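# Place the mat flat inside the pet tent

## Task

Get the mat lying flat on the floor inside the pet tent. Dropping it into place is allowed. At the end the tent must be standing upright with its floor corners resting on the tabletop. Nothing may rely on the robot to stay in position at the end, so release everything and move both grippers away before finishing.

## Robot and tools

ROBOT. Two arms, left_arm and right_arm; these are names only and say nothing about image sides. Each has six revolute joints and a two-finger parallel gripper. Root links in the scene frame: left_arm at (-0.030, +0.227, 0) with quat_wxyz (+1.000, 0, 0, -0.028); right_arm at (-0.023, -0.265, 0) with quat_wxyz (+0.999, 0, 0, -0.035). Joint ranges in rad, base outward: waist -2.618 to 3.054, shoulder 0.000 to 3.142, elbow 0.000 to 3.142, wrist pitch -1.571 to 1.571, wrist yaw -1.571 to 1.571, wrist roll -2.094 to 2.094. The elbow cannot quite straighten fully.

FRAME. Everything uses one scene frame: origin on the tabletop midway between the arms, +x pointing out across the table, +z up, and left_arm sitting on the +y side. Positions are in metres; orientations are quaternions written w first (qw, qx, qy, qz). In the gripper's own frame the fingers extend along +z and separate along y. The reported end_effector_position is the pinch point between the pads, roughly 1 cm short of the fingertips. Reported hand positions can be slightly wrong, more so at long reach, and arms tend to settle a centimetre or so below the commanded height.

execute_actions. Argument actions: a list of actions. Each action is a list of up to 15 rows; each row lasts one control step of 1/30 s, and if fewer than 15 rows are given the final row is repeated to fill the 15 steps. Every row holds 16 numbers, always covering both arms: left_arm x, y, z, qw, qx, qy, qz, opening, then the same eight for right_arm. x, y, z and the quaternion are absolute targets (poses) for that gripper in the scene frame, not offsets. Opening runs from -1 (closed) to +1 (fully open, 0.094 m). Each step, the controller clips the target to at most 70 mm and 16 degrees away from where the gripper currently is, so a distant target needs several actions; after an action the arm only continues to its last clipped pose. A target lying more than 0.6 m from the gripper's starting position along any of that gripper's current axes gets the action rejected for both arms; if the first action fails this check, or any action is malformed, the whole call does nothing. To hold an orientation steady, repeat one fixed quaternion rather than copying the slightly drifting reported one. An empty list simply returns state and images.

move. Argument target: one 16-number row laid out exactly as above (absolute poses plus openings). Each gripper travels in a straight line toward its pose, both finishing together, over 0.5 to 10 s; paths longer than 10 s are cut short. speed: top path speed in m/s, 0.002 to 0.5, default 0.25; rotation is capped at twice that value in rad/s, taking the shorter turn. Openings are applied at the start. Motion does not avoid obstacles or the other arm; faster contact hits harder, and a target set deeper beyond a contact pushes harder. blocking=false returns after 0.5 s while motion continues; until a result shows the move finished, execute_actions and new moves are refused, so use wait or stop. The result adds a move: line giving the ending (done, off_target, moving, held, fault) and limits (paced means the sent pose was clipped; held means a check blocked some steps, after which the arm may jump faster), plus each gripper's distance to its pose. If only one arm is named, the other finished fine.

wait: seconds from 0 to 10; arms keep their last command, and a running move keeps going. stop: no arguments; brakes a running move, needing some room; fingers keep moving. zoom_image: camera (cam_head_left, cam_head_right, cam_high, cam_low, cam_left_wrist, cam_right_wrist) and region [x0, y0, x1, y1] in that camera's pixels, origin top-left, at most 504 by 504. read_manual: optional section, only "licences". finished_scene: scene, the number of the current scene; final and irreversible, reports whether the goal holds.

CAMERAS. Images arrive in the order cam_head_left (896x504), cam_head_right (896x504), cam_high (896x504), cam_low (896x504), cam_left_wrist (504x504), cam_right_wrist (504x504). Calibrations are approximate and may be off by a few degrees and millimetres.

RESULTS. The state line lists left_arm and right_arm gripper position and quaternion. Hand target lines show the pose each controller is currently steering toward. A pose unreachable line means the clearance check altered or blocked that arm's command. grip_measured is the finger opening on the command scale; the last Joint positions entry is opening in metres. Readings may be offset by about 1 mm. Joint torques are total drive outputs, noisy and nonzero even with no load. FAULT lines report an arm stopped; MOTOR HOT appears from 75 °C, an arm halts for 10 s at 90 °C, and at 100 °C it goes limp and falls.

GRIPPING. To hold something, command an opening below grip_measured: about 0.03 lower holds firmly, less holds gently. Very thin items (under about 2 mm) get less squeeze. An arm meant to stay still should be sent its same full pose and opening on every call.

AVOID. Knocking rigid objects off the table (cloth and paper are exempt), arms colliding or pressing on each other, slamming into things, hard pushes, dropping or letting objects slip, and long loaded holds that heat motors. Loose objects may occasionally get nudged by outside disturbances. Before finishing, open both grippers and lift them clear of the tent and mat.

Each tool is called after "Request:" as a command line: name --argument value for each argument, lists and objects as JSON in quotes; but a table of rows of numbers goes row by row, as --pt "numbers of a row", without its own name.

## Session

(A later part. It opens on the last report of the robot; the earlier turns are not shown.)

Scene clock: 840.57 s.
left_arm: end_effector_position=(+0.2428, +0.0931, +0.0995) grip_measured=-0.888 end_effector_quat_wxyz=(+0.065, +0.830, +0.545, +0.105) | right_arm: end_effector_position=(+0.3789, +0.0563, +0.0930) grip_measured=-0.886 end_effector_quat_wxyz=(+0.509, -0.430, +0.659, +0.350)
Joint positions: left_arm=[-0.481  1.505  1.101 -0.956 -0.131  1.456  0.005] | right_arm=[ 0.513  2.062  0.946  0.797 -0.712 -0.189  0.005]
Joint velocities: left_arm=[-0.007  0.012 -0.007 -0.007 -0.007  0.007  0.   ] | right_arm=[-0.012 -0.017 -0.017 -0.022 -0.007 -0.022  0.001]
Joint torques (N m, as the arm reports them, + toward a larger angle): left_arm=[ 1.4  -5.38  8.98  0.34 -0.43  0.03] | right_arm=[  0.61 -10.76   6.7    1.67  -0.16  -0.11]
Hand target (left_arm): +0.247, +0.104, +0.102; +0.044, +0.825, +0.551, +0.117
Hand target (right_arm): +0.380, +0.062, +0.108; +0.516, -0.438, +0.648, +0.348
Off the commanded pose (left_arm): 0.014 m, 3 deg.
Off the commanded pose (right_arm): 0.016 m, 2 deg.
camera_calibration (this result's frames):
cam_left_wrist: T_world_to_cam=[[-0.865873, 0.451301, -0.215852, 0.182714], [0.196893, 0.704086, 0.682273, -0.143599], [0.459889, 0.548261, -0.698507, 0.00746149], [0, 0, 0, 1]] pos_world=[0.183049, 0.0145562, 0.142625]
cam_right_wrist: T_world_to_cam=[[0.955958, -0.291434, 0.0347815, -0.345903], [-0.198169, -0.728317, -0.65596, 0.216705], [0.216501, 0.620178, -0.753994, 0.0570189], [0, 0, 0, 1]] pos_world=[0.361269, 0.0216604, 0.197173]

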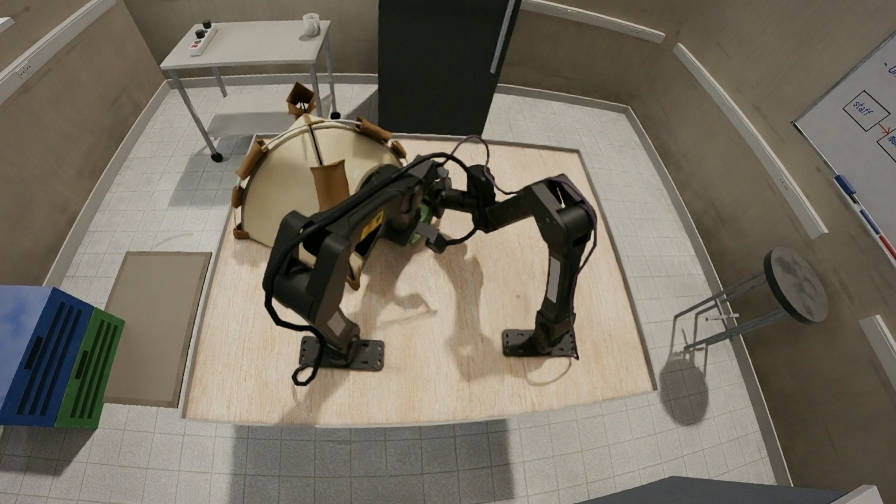

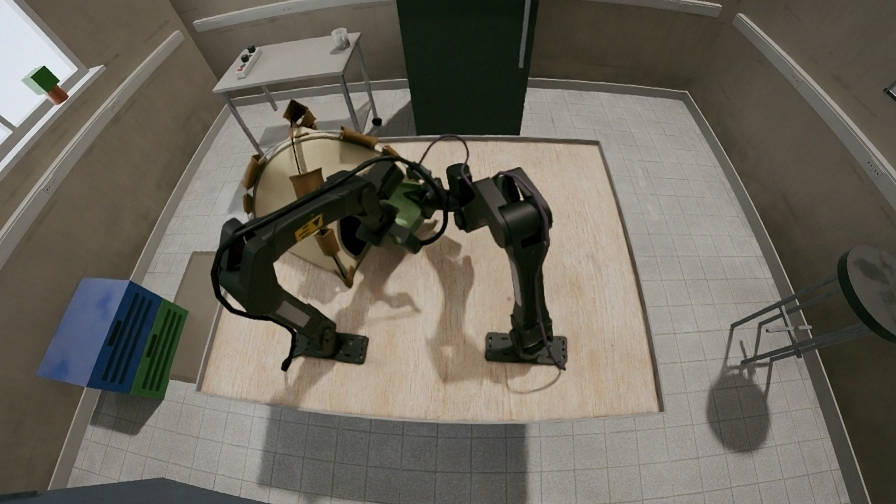

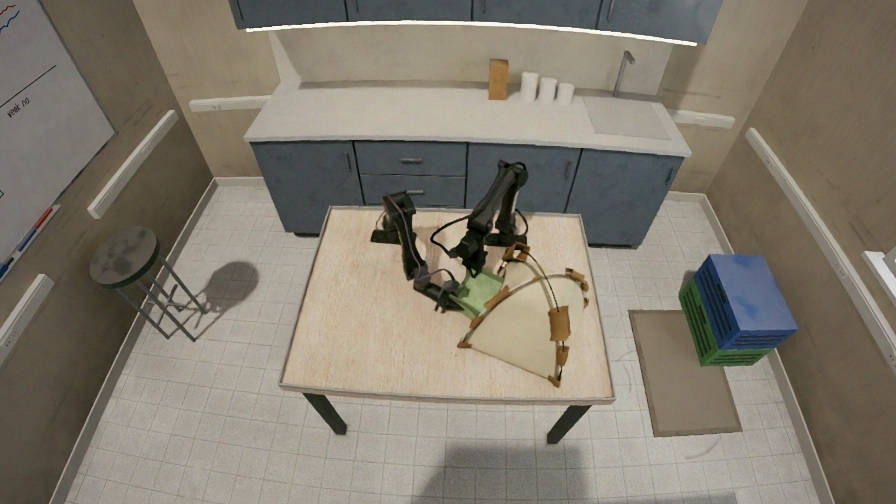

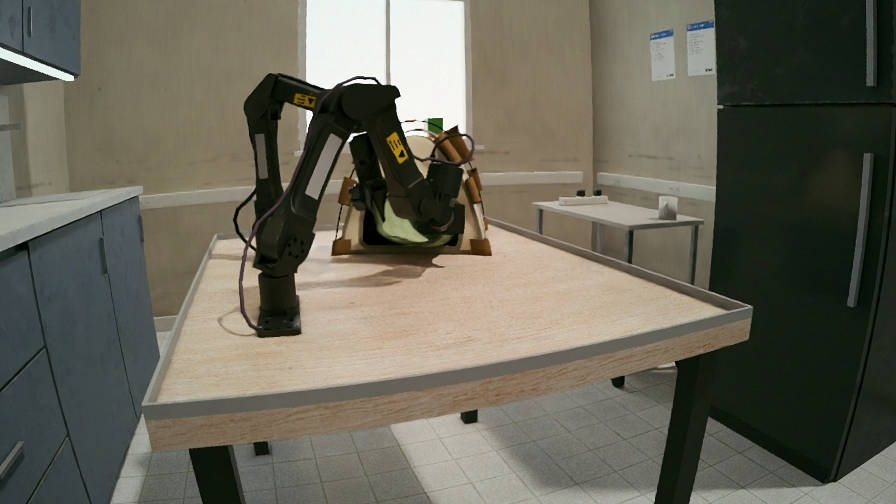

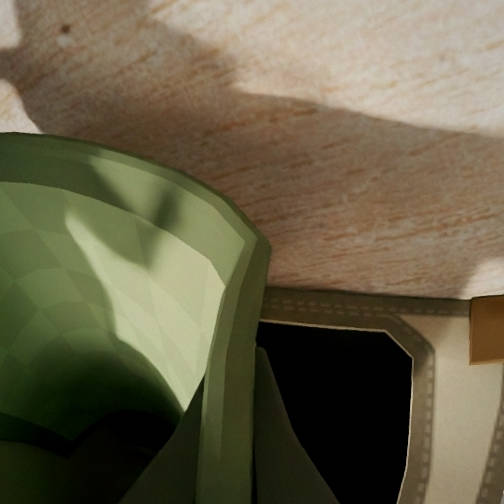

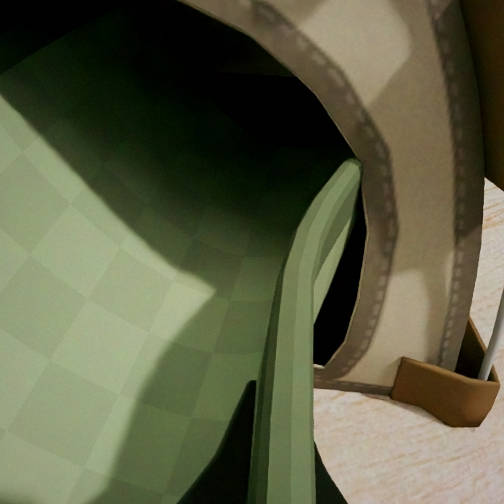

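Request:
move --target '[0.2575, 0.129, 0.102, 0.0872, 0.8294, 0.549, 0.0577, -0.92, 0.385, 0.089, 0.106, 0.5161, -0.4376, 0.6488, 0.3481, -0.92]' --speed 0.04

Scene clock: 853.60 s.
left_arm: end_effector_position=(+0.2541, +0.1219, +0.0980) grip_measured=-0.888 end_effector_quat_wxyz=(+0.093, +0.832, +0.545, +0.050) | right_arm: end_effector_position=(+0.3832, +0.0820, +0.1008) grip_measured=-0.886 end_effector_quat_wxyz=(+0.517, -0.434, +0.654, +0.344)
Joint positions: left_arm=[-0.283  1.505  1.101 -0.958  0.034  1.639  0.005] | right_arm=[ 0.571  2.085  1.014  0.777 -0.651 -0.18   0.005]
Joint velocities: left_arm=[ 0.012 -0.002  0.017  0.066 -0.022  0.022 -0.001] | right_arm=[-0.012  0.012 -0.012 -0.051  0.051  0.007  0.001]
Joint torques (N m, as the arm reports them, + toward a larger angle): left_arm=[ 1.23 -6.74  8.04  0.49 -0.14  0.07] | right_arm=[ 0.68 -8.92  7.06  1.87 -0.17  0.03]
Hand target (left_arm): +0.257, +0.129, +0.102; +0.086, +0.829, +0.549, +0.057
Hand target (right_arm): +0.384, +0.089, +0.106; +0.516, -0.437, +0.649, +0.348
Off the commanded pose (left_arm): 0.009 m, 1 deg.
Off the commanded pose (right_arm): 0.009 m, 1 deg.
move: done
camera_calibration (this result's frames):
cam_left_wrist: T_world_to_cam=[[-0.872317, 0.441513, -0.210069, 0.181449], [0.2469, 0.768606, 0.590157, -0.176608], [0.422022, 0.462938, -0.779477, 0.0134366], [0, 0, 0, 1]] pos_world=[0.196215, 0.0494095, 0.152817]
cam_right_wrist: T_world_to_cam=[[0.95422, -0.293572, 0.0572743, -0.344201], [-0.184622, -0.728743, -0.659431, 0.236559], [0.235328, 0.618668, -0.74958, 0.0384785], [0, 0, 0, 1]] pos_world=[0.363062, 0.0475377, 0.204551]

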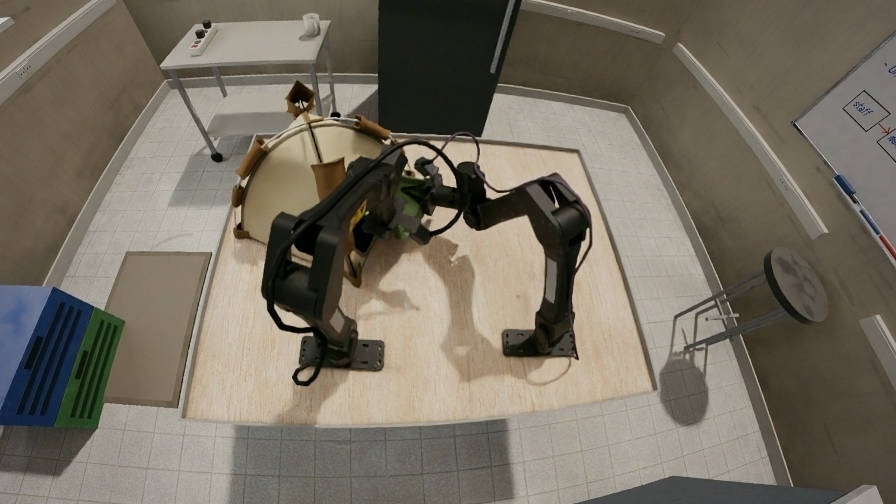

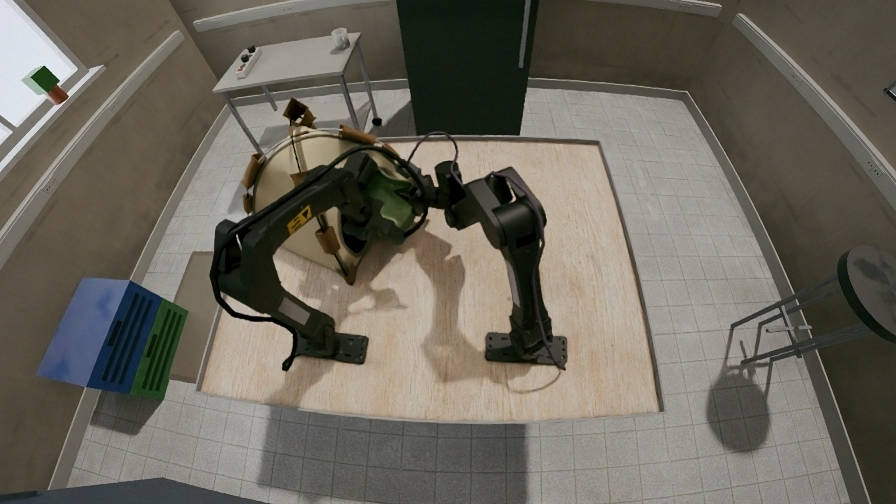

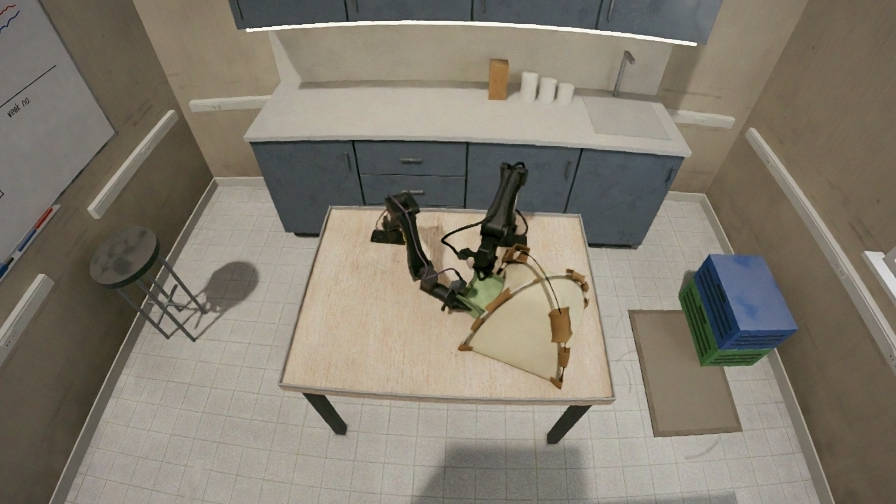

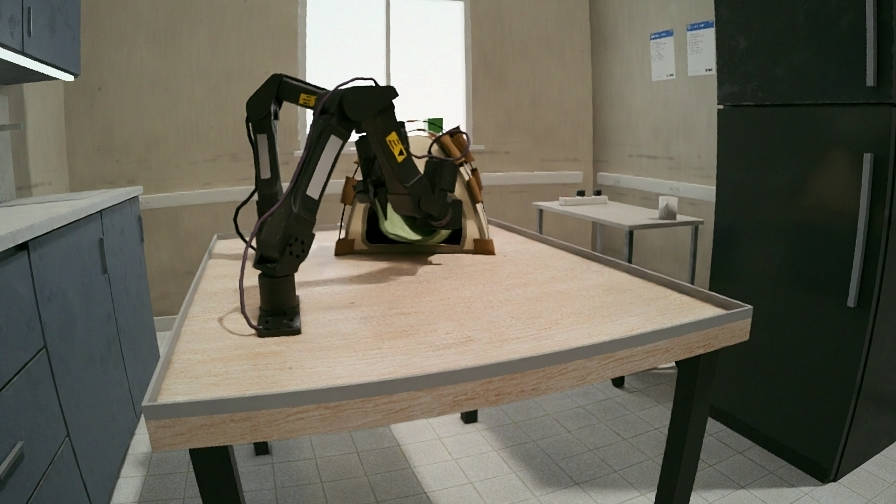

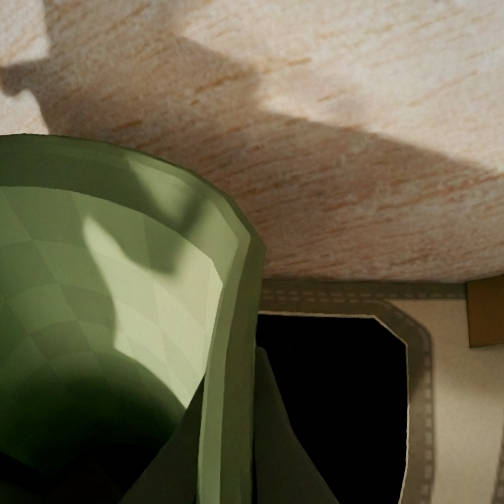

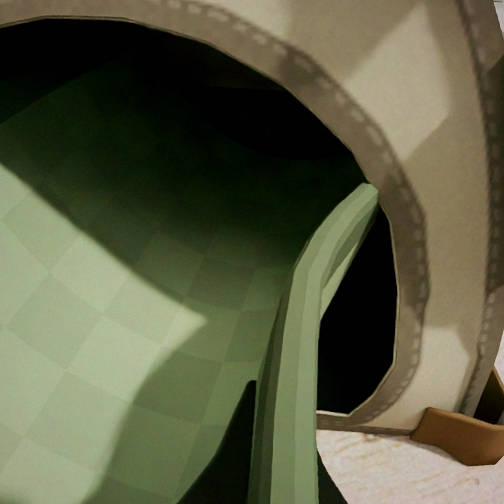

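Request:
zoom_image --camera "cam_high" --region '[430, 230, 630, 410]'

Region (430, 230, 630, 410) of cam_high's 896x504 image, scaled by 2.520, with more detail than that image has; it fills the top 454 rows of this view, and the rest is white.

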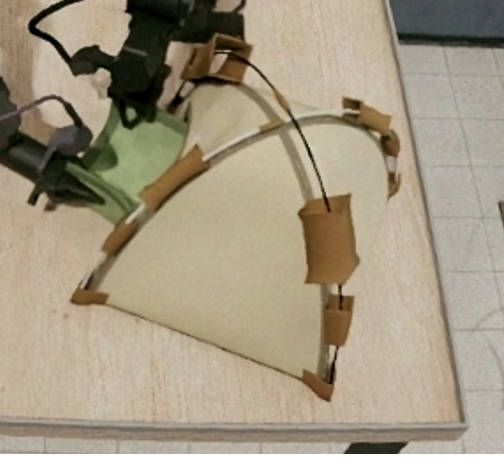

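Request:
move --target '[0.268, 0.152, 0.100, 0.0872, 0.8294, 0.549, 0.0577, -0.92, 0.394, 0.112, 0.100, 0.5161, -0.4376, 0.6488, 0.3481, -0.92]' --speed 0.04

Scene clock: 862.30 s.
left_arm: end_effector_position=(+0.2619, +0.1456, +0.0982) grip_measured=-0.888 end_effector_quat_wxyz=(+0.095, +0.831, +0.545, +0.051) | right_arm: end_effector_position=(+0.3922, +0.1057, +0.0973) grip_measured=-0.886 end_effector_quat_wxyz=(+0.520, -0.435, +0.650, +0.344)
Joint positions: left_arm=[-0.189  1.505  1.101 -0.958  0.054  1.73   0.005] | right_arm=[ 0.61   2.154  1.103  0.775 -0.617 -0.167  0.005]
Joint velocities: left_arm=[ 0.002 -0.002 -0.007  0.022 -0.022  0.007  0.   ] | right_arm=[ 0.007  0.017 -0.012 -0.037  0.095 -0.007  0.001]
Joint torques (N m, as the arm reports them, + toward a larger angle): left_arm=[ 1.18 -5.58  8.7   0.56 -0.17  0.08] | right_arm=[ 0.57 -9.42  7.25  1.82 -0.1   0.01]
Hand target (left_arm): +0.267, +0.152, +0.100; +0.087, +0.829, +0.549, +0.057
Hand target (right_arm): +0.393, +0.112, +0.100; +0.517, -0.437, +0.649, +0.348
Off the commanded pose (left_arm): 0.009 m, 1 deg.
Off the commanded pose (right_arm): 0.007 m, 1 deg.
move: done
camera_calibration (this result's frames):
cam_left_wrist: T_world_to_cam=[[-0.871966, 0.440288, -0.214062, 0.178258], [0.244071, 0.76999, 0.589529, -0.19623], [0.424387, 0.461802, -0.778867, -0.00120118], [0, 0, 0, 1]] pos_world=[0.203839, 0.0731654, 0.152906]
cam_right_wrist: T_world_to_cam=[[0.954818, -0.290292, 0.063662, -0.346814], [-0.176371, -0.725905, -0.664798, 0.250166], [0.239198, 0.623533, -0.744306, 0.0164631], [0, 0, 0, 1]] pos_world=[0.371328, 0.0706543, 0.200642]

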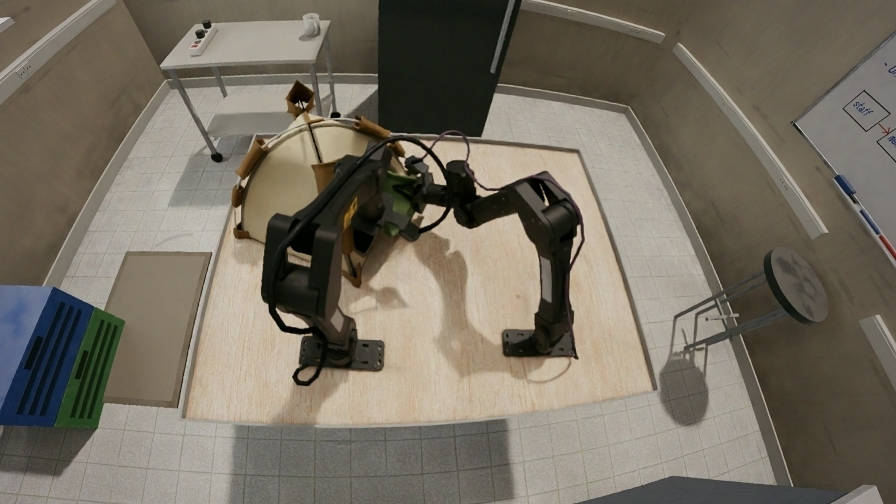

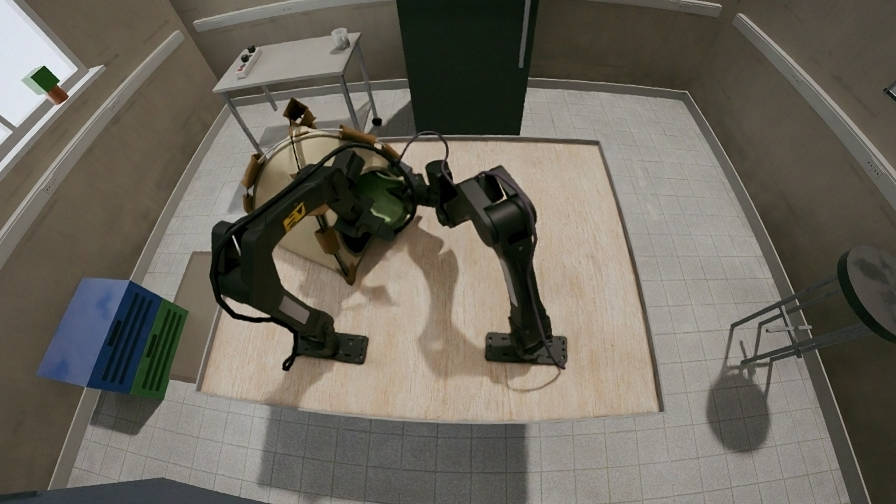

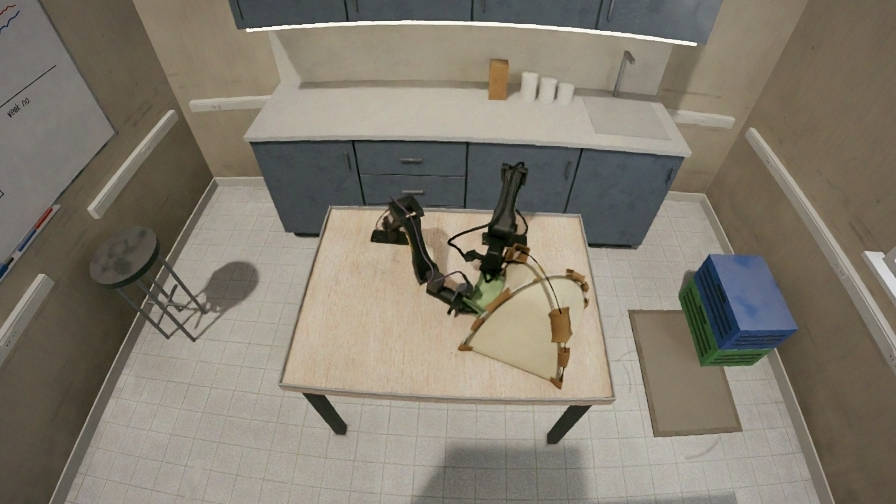

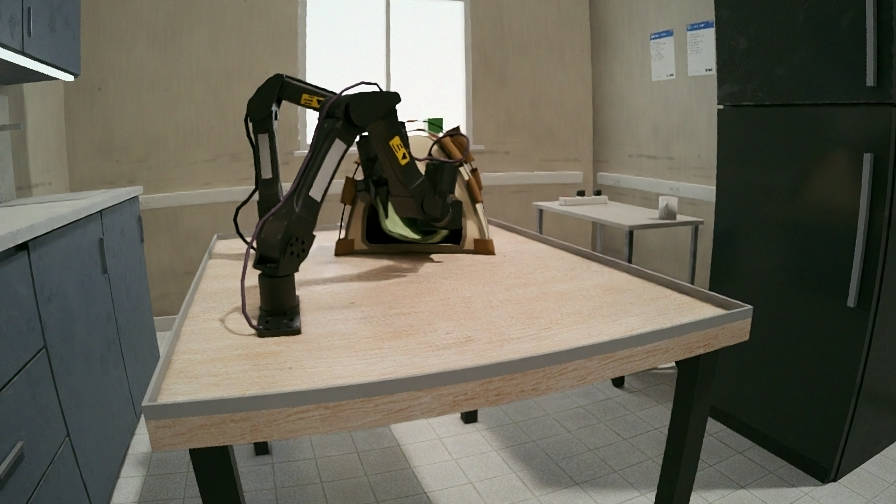

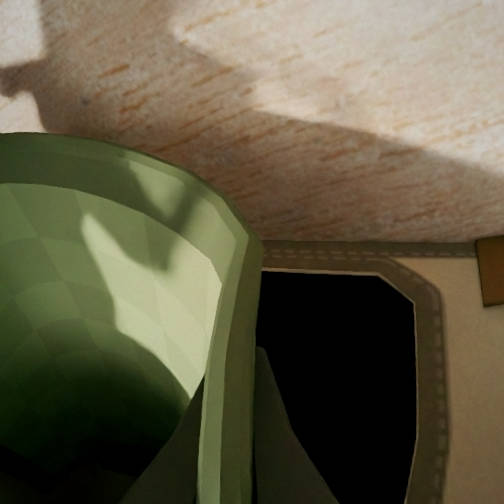

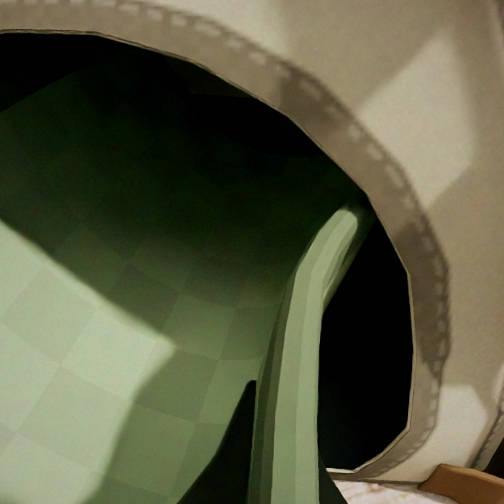

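Request:
move --target '[0.284, 0.168, 0.098, 0.0196, 0.8307, 0.5526, 0.0652, -0.92, 0.406, 0.131, 0.098, 0.5161, -0.4376, 0.6488, 0.3481, -0.92]' --speed 0.04

Scene clock: 876.17 s.
left_arm: end_effector_position=(+0.2781, +0.1556, +0.0969) grip_measured=-0.888 end_effector_quat_wxyz=(+0.041, +0.835, +0.546, +0.053) | right_arm: end_effector_position=(+0.4056, +0.1234, +0.0944) grip_measured=-0.886 end_effector_quat_wxyz=(+0.520, -0.434, +0.651, +0.343)
Joint positions: left_arm=[-0.189  1.626  1.23  -1.043 -0.022  1.741  0.005] | right_arm=[ 0.63   2.217  1.204  0.739 -0.594 -0.161  0.005]
Joint velocities: left_arm=[ 0.007 -0.002  0.007 -0.022  0.022 -0.066  0.001] | right_arm=[ 0.002 -0.017 -0.017 -0.022  0.007 -0.022 -0.002]
Joint torques (N m, as the arm reports them, + toward a larger angle): left_arm=[ 1.47 -6.48  8.94  0.38 -0.44  0.08] | right_arm=[  0.86 -10.01   7.35   1.84  -0.18   0.06]
Hand target (left_arm): +0.283, +0.168, +0.099; +0.020, +0.831, +0.552, +0.066
Hand target (right_arm): +0.405, +0.131, +0.098; +0.516, -0.437, +0.649, +0.348
Off the commanded pose (left_arm): 0.014 m, 3 deg.
Off the commanded pose (right_arm): 0.008 m, 1 deg.
move: off_target (left_arm)
camera_calibration (this result's frames):
cam_left_wrist: T_world_to_cam=[[-0.882709, 0.453579, -0.122843, 0.179799], [0.276765, 0.713068, 0.644154, -0.212627], [0.37977, 0.534602, -0.754967, -0.0149172], [0, 0, 0, 1]] pos_world=[0.223223, 0.078039, 0.147789]
cam_right_wrist: T_world_to_cam=[[0.953773, -0.293725, 0.0635808, -0.35349], [-0.179413, -0.726235, -0.663621, 0.264622], [0.241096, 0.621537, -0.745362, -0.000315898], [0, 0, 0, 1]] pos_world=[0.384702, 0.0885455, 0.197849]

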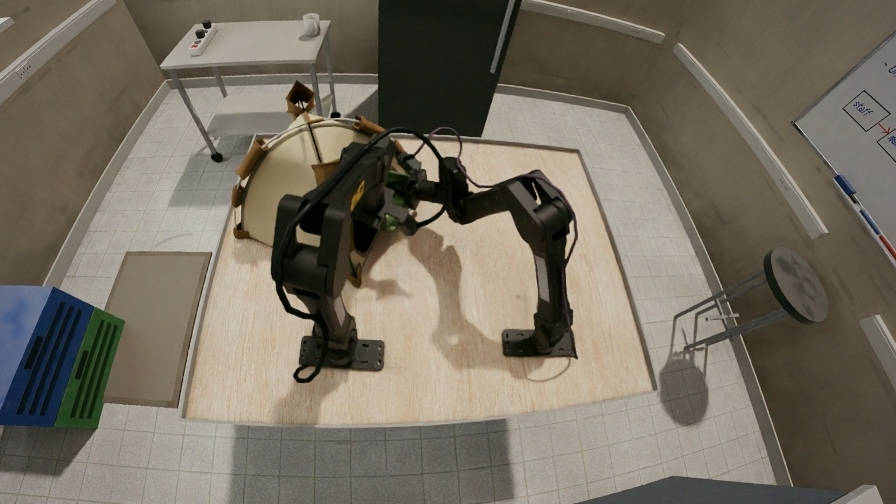

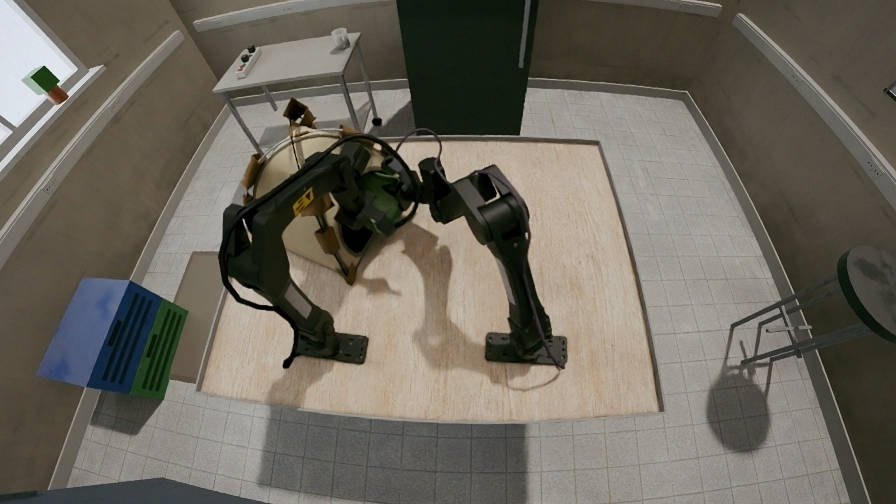

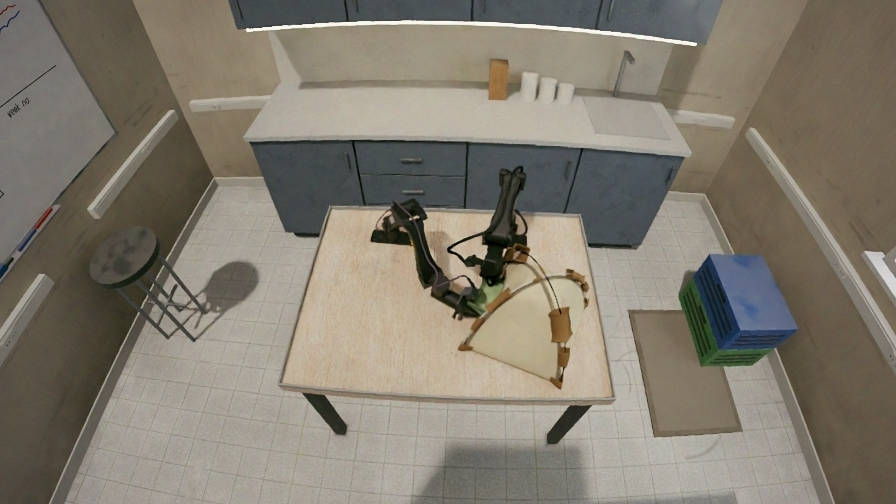

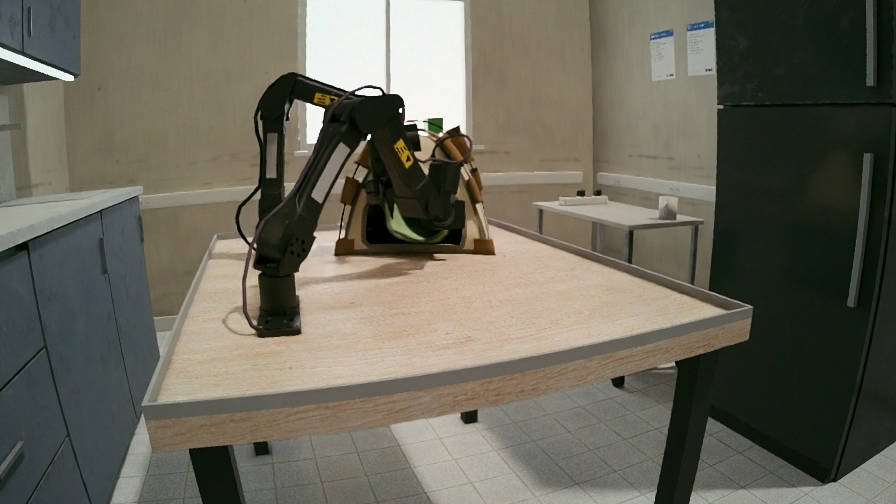

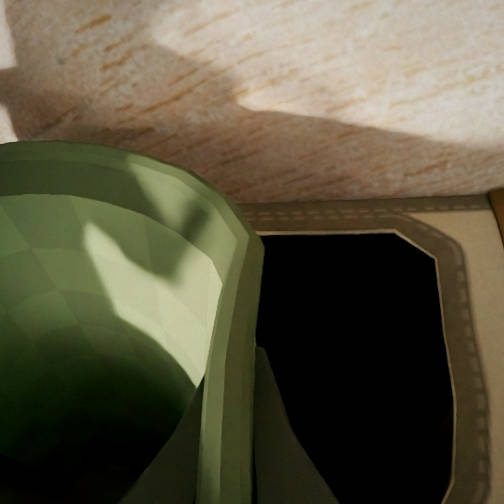

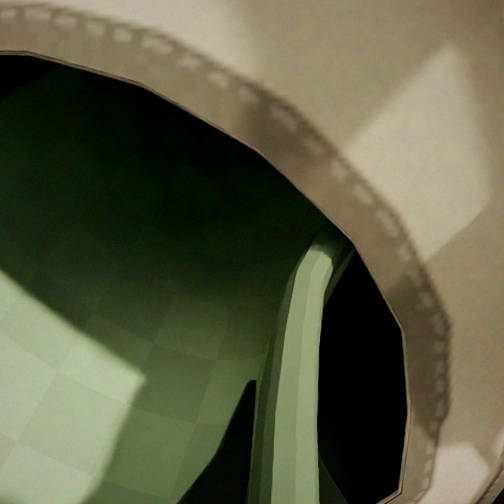

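Request:
zoom_image --camera "cam_head_right" --region '[280, 110, 480, 300]'

Request:
zoom_image --camera "cam_high" --region '[430, 210, 570, 350]'

Region (280, 110, 480, 300) of cam_head_right's 896x504 image, scaled by 2.520, with more detail than that image has; it fills the top 479 rows of this view, and the rest is white.

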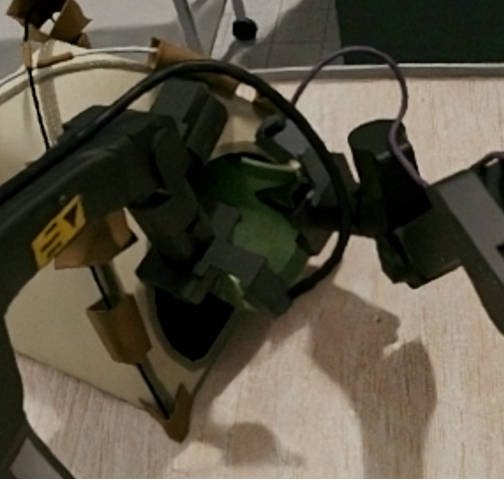

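Region (430, 210, 570, 350) of cam_high's 896x504 image, scaled by 3.600, with more detail than that image has.

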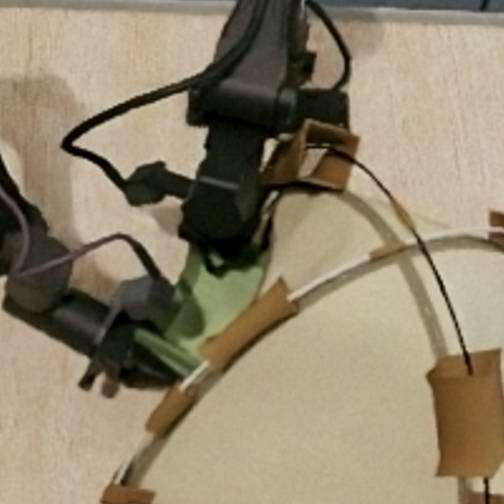

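Request:
execute_actions --actions '[[[0.279,0.157,0.098,0.035,0.834,0.547,0.056,-0.65,0.406,0.131,0.098,0.5161,-0.4376,0.6488,0.3481,-0.92]]]'

Request:
move --target '[0.272, 0.143, 0.098, -0.096, 0.7778, 0.5462, 0.2957, -0.65, 0.406, 0.131, 0.098, 0.5161, -0.4376, 0.6488, 0.3481, -0.92]' --speed 0.15

Scene clock: 913.30 s.
left_arm: end_effector_position=(+0.2777, +0.1566, +0.0968) grip_measured=-0.651 end_effector_quat_wxyz=(+0.038, +0.835, +0.546, +0.054) | right_arm: end_effector_position=(+0.4056, +0.1230, +0.0929) grip_measured=-0.886 end_effector_quat_wxyz=(+0.518, -0.434, +0.653, +0.343)
Joint positions: left_arm=[-0.189  1.626  1.23  -1.046 -0.027  1.741  0.016] | right_arm=[ 0.63   2.217  1.204  0.732 -0.592 -0.161  0.005]
Joint velocities: left_arm=[ 0.007 -0.002 -0.007  0.037  0.139 -0.037 -0.002] | right_arm=[ 0.017  0.027 -0.017  0.007 -0.051  0.007  0.   ]
Joint torques (N m, as the arm reports them, + toward a larger angle): left_arm=[-0.1  -7.61  7.31  0.45 -0.09 -0.04] | right_arm=[  0.76 -10.     7.45   1.87  -0.17   0.04]
Hand target (left_arm): +0.279, +0.157, +0.098; +0.035, +0.834, +0.547, +0.056
Hand target (right_arm): +0.406, +0.131, +0.098; +0.516, -0.438, +0.649, +0.348
Off the commanded pose (left_arm): 0.002 m, 0 deg.
Off the commanded pose (right_arm): 0.009 m, 1 deg.
camera_calibration (this result's frames):
cam_left_wrist: T_world_to_cam=[[-0.883127, 0.453654, -0.119518, 0.178827], [0.276971, 0.709808, 0.647657, -0.213095], [0.378647, 0.538861, -0.7525, -0.0159542], [0, 0, 0, 1]] pos_world=[0.222989, 0.0787281, 0.14738]
cam_right_wrist: T_world_to_cam=[[0.953574, -0.295223, 0.0595017, -0.352815], [-0.184413, -0.728608, -0.659638, 0.265312], [0.238093, 0.618041, -0.749224, 0.000812763], [0, 0, 0, 1]] pos_world=[0.385169, 0.0886468, 0.196612]

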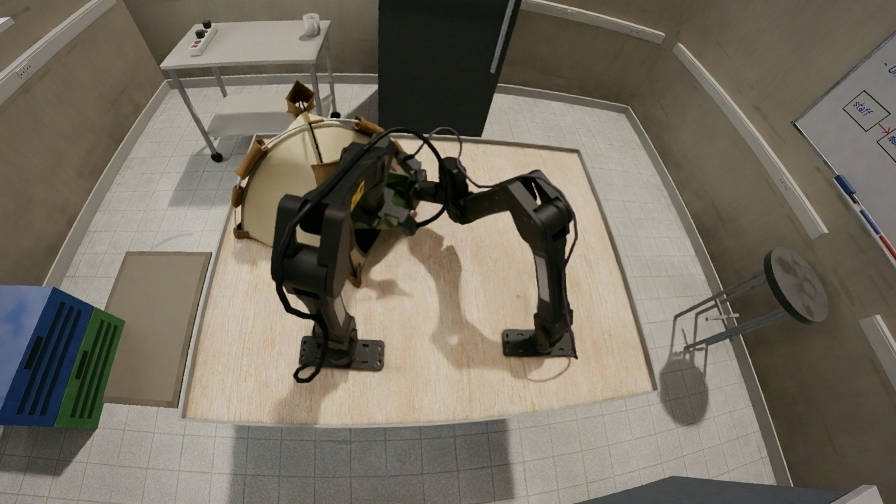

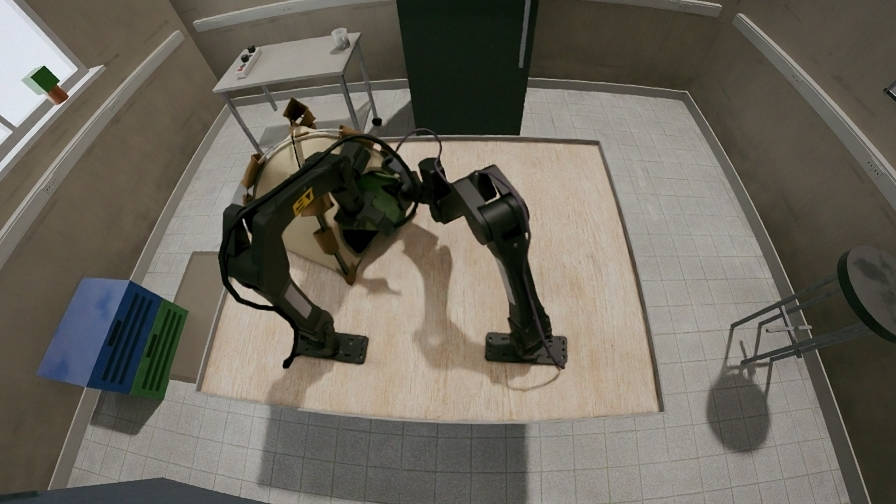

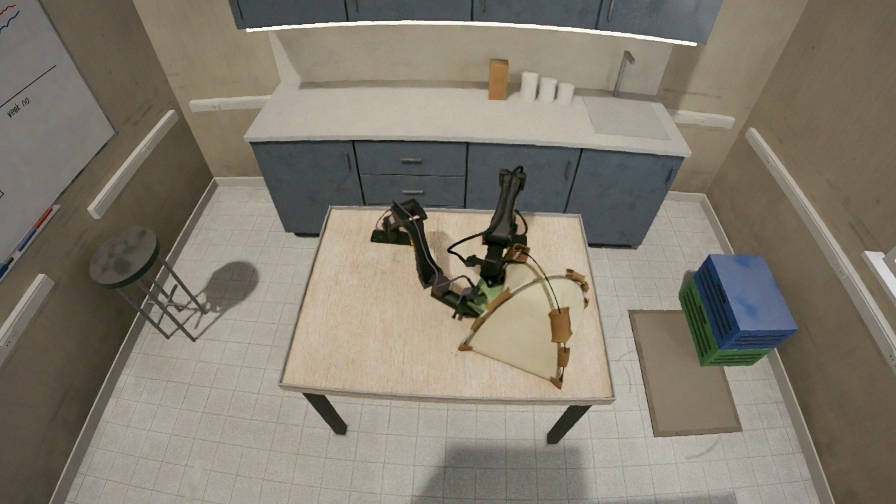

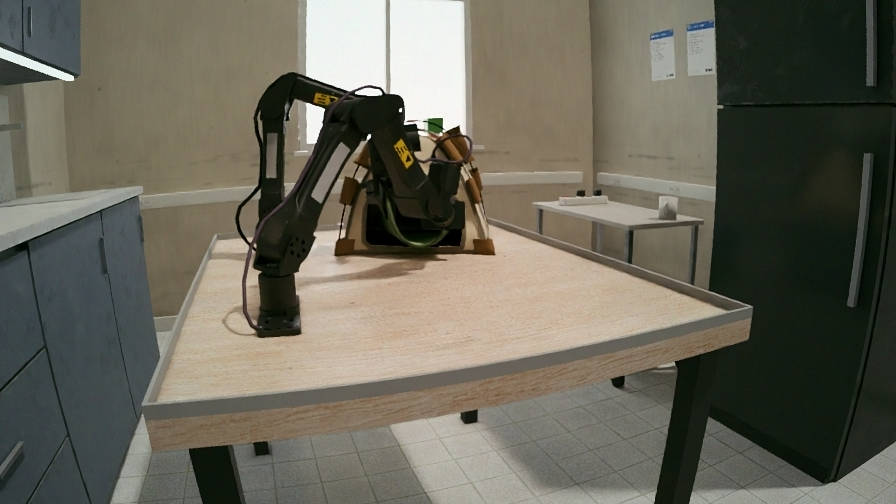

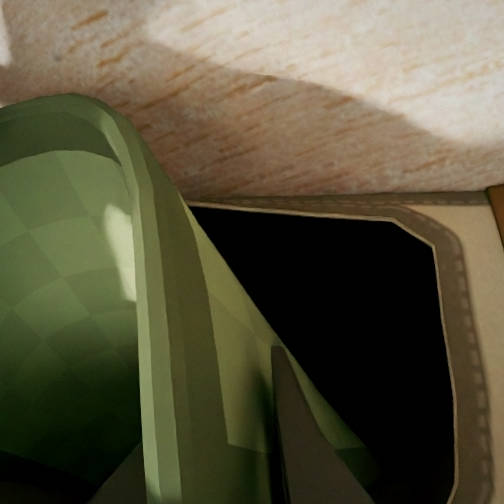

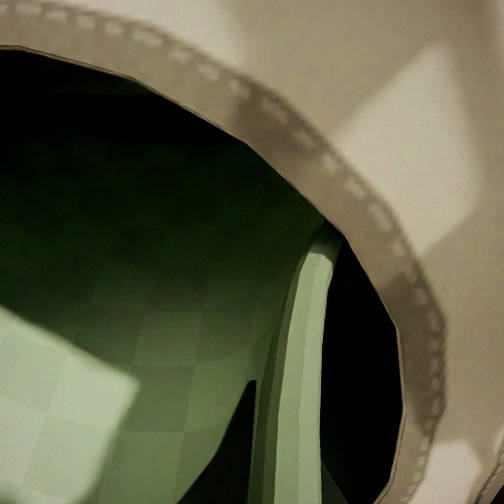

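Scene clock: 915.70 s.
left_arm: end_effector_position=(+0.2789, +0.1377, +0.1080) grip_measured=-0.651 end_effector_quat_wxyz=(-0.068, +0.776, +0.552, +0.297) | right_arm: end_effector_position=(+0.4059, +0.1227, +0.0922) grip_measured=-0.886 end_effector_quat_wxyz=(+0.517, -0.433, +0.655, +0.342)
Joint positions: left_arm=[-0.555  1.652  1.177 -1.013 -0.615  1.319  0.016] | right_arm=[ 0.63   2.217  1.204  0.729 -0.589 -0.161  0.005]
Joint velocities: left_arm=[-0.007 -0.007 -0.002 -0.022 -0.125 -0.051 -0.   ] | right_arm=[-0.012 -0.007 -0.027  0.007  0.007  0.066  0.   ]
Joint torques (N m, as the arm reports them, + toward a larger angle): left_arm=[-0.64 -6.64  4.64  0.28 -0.53 -0.11] | right_arm=[  0.76 -10.02   7.43   1.91  -0.21   0.05]
Hand target (left_arm): +0.273, +0.143, +0.100; -0.091, +0.778, +0.546, +0.299
Hand target (right_arm): +0.406, +0.131, +0.098; +0.517, -0.437, +0.649, +0.348
Off the commanded pose (left_arm): 0.013 m, 3 deg.
Off the commanded pose (right_arm): 0.010 m, 1 deg.
move: off_target (left_arm)
camera_calibration (this result's frames):
cam_left_wrist: T_world_to_cam=[[-0.883563, 0.427527, -0.191146, 0.201157], [-0.0246925, 0.365063, 0.930655, -0.106193], [0.46766, 0.827013, -0.312, -0.109909], [0, 0, 0, 1]] pos_world=[0.226513, 0.043663, 0.102988]
cam_right_wrist: T_world_to_cam=[[0.952943, -0.297535, 0.0580805, -0.352446], [-0.187726, -0.729613, -0.65759, 0.265952], [0.238032, 0.615742, -0.751134, 0.000881698], [0, 0, 0, 1]] pos_world=[0.385577, 0.088634, 0.19602]

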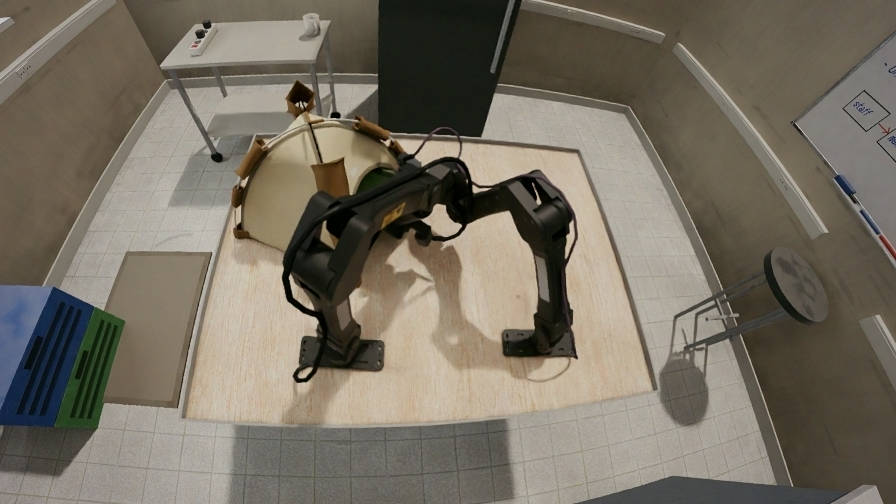

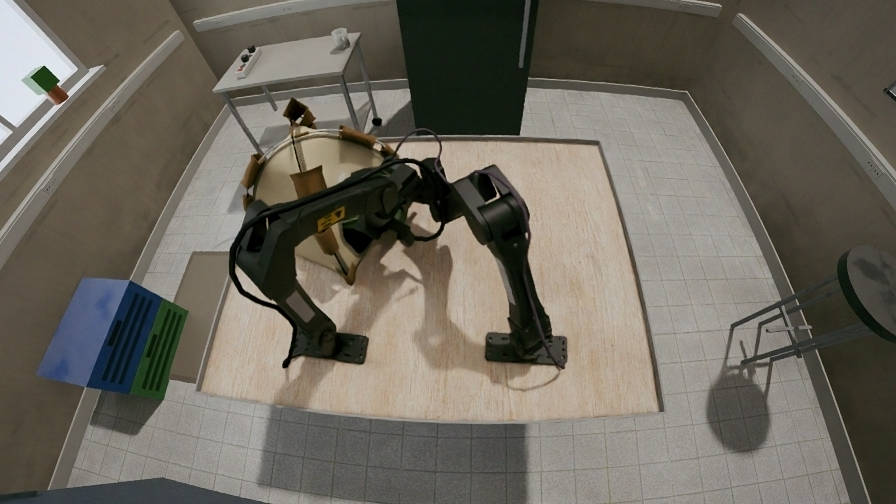

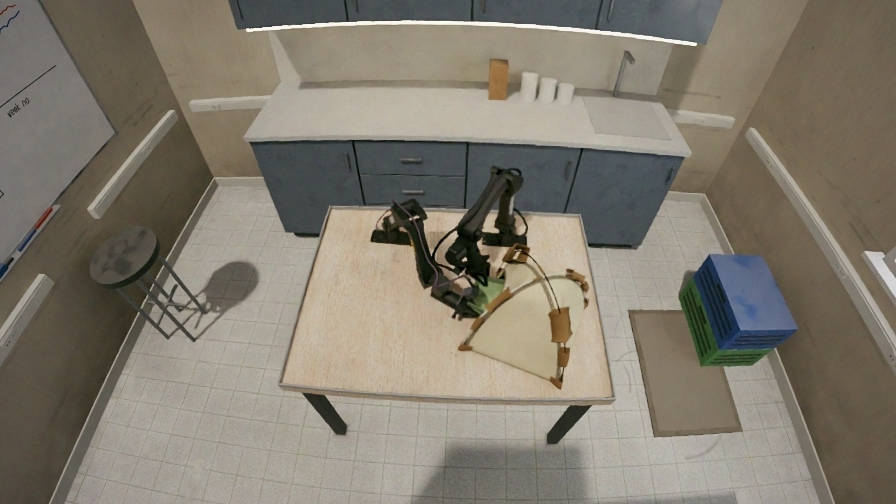

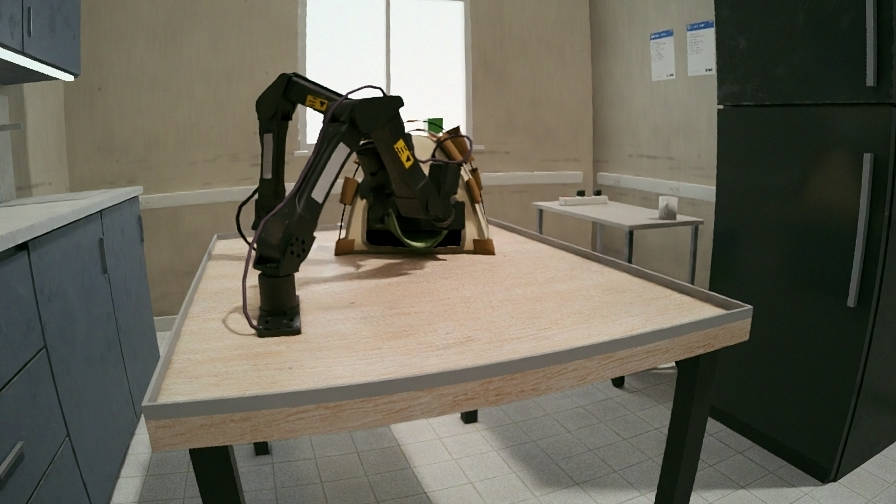

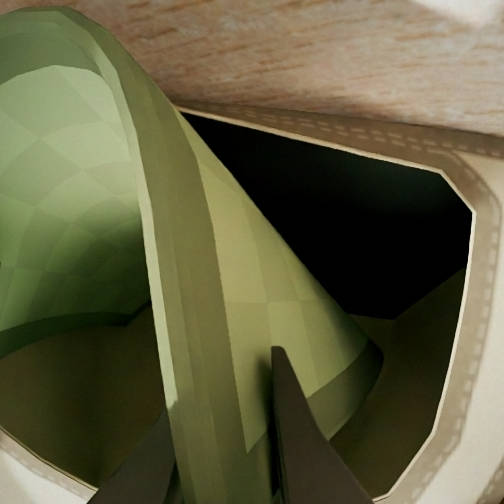

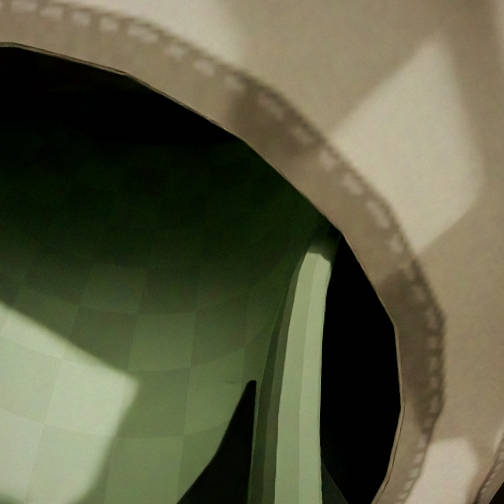

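Request:
zoom_image --camera "cam_high" --region '[410, 200, 560, 350]'

Region (410, 200, 560, 350) of cam_high's 896x504 image, scaled by 3.360, with more detail than that image has.

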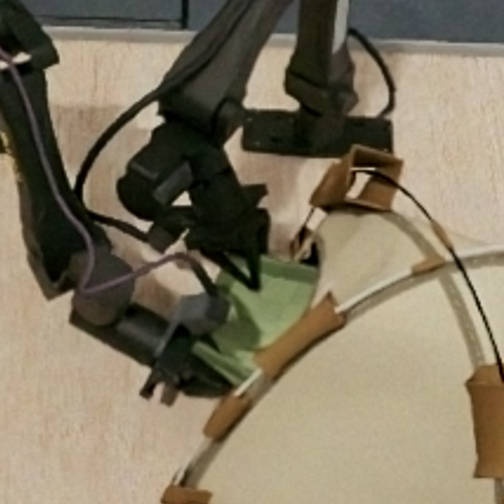

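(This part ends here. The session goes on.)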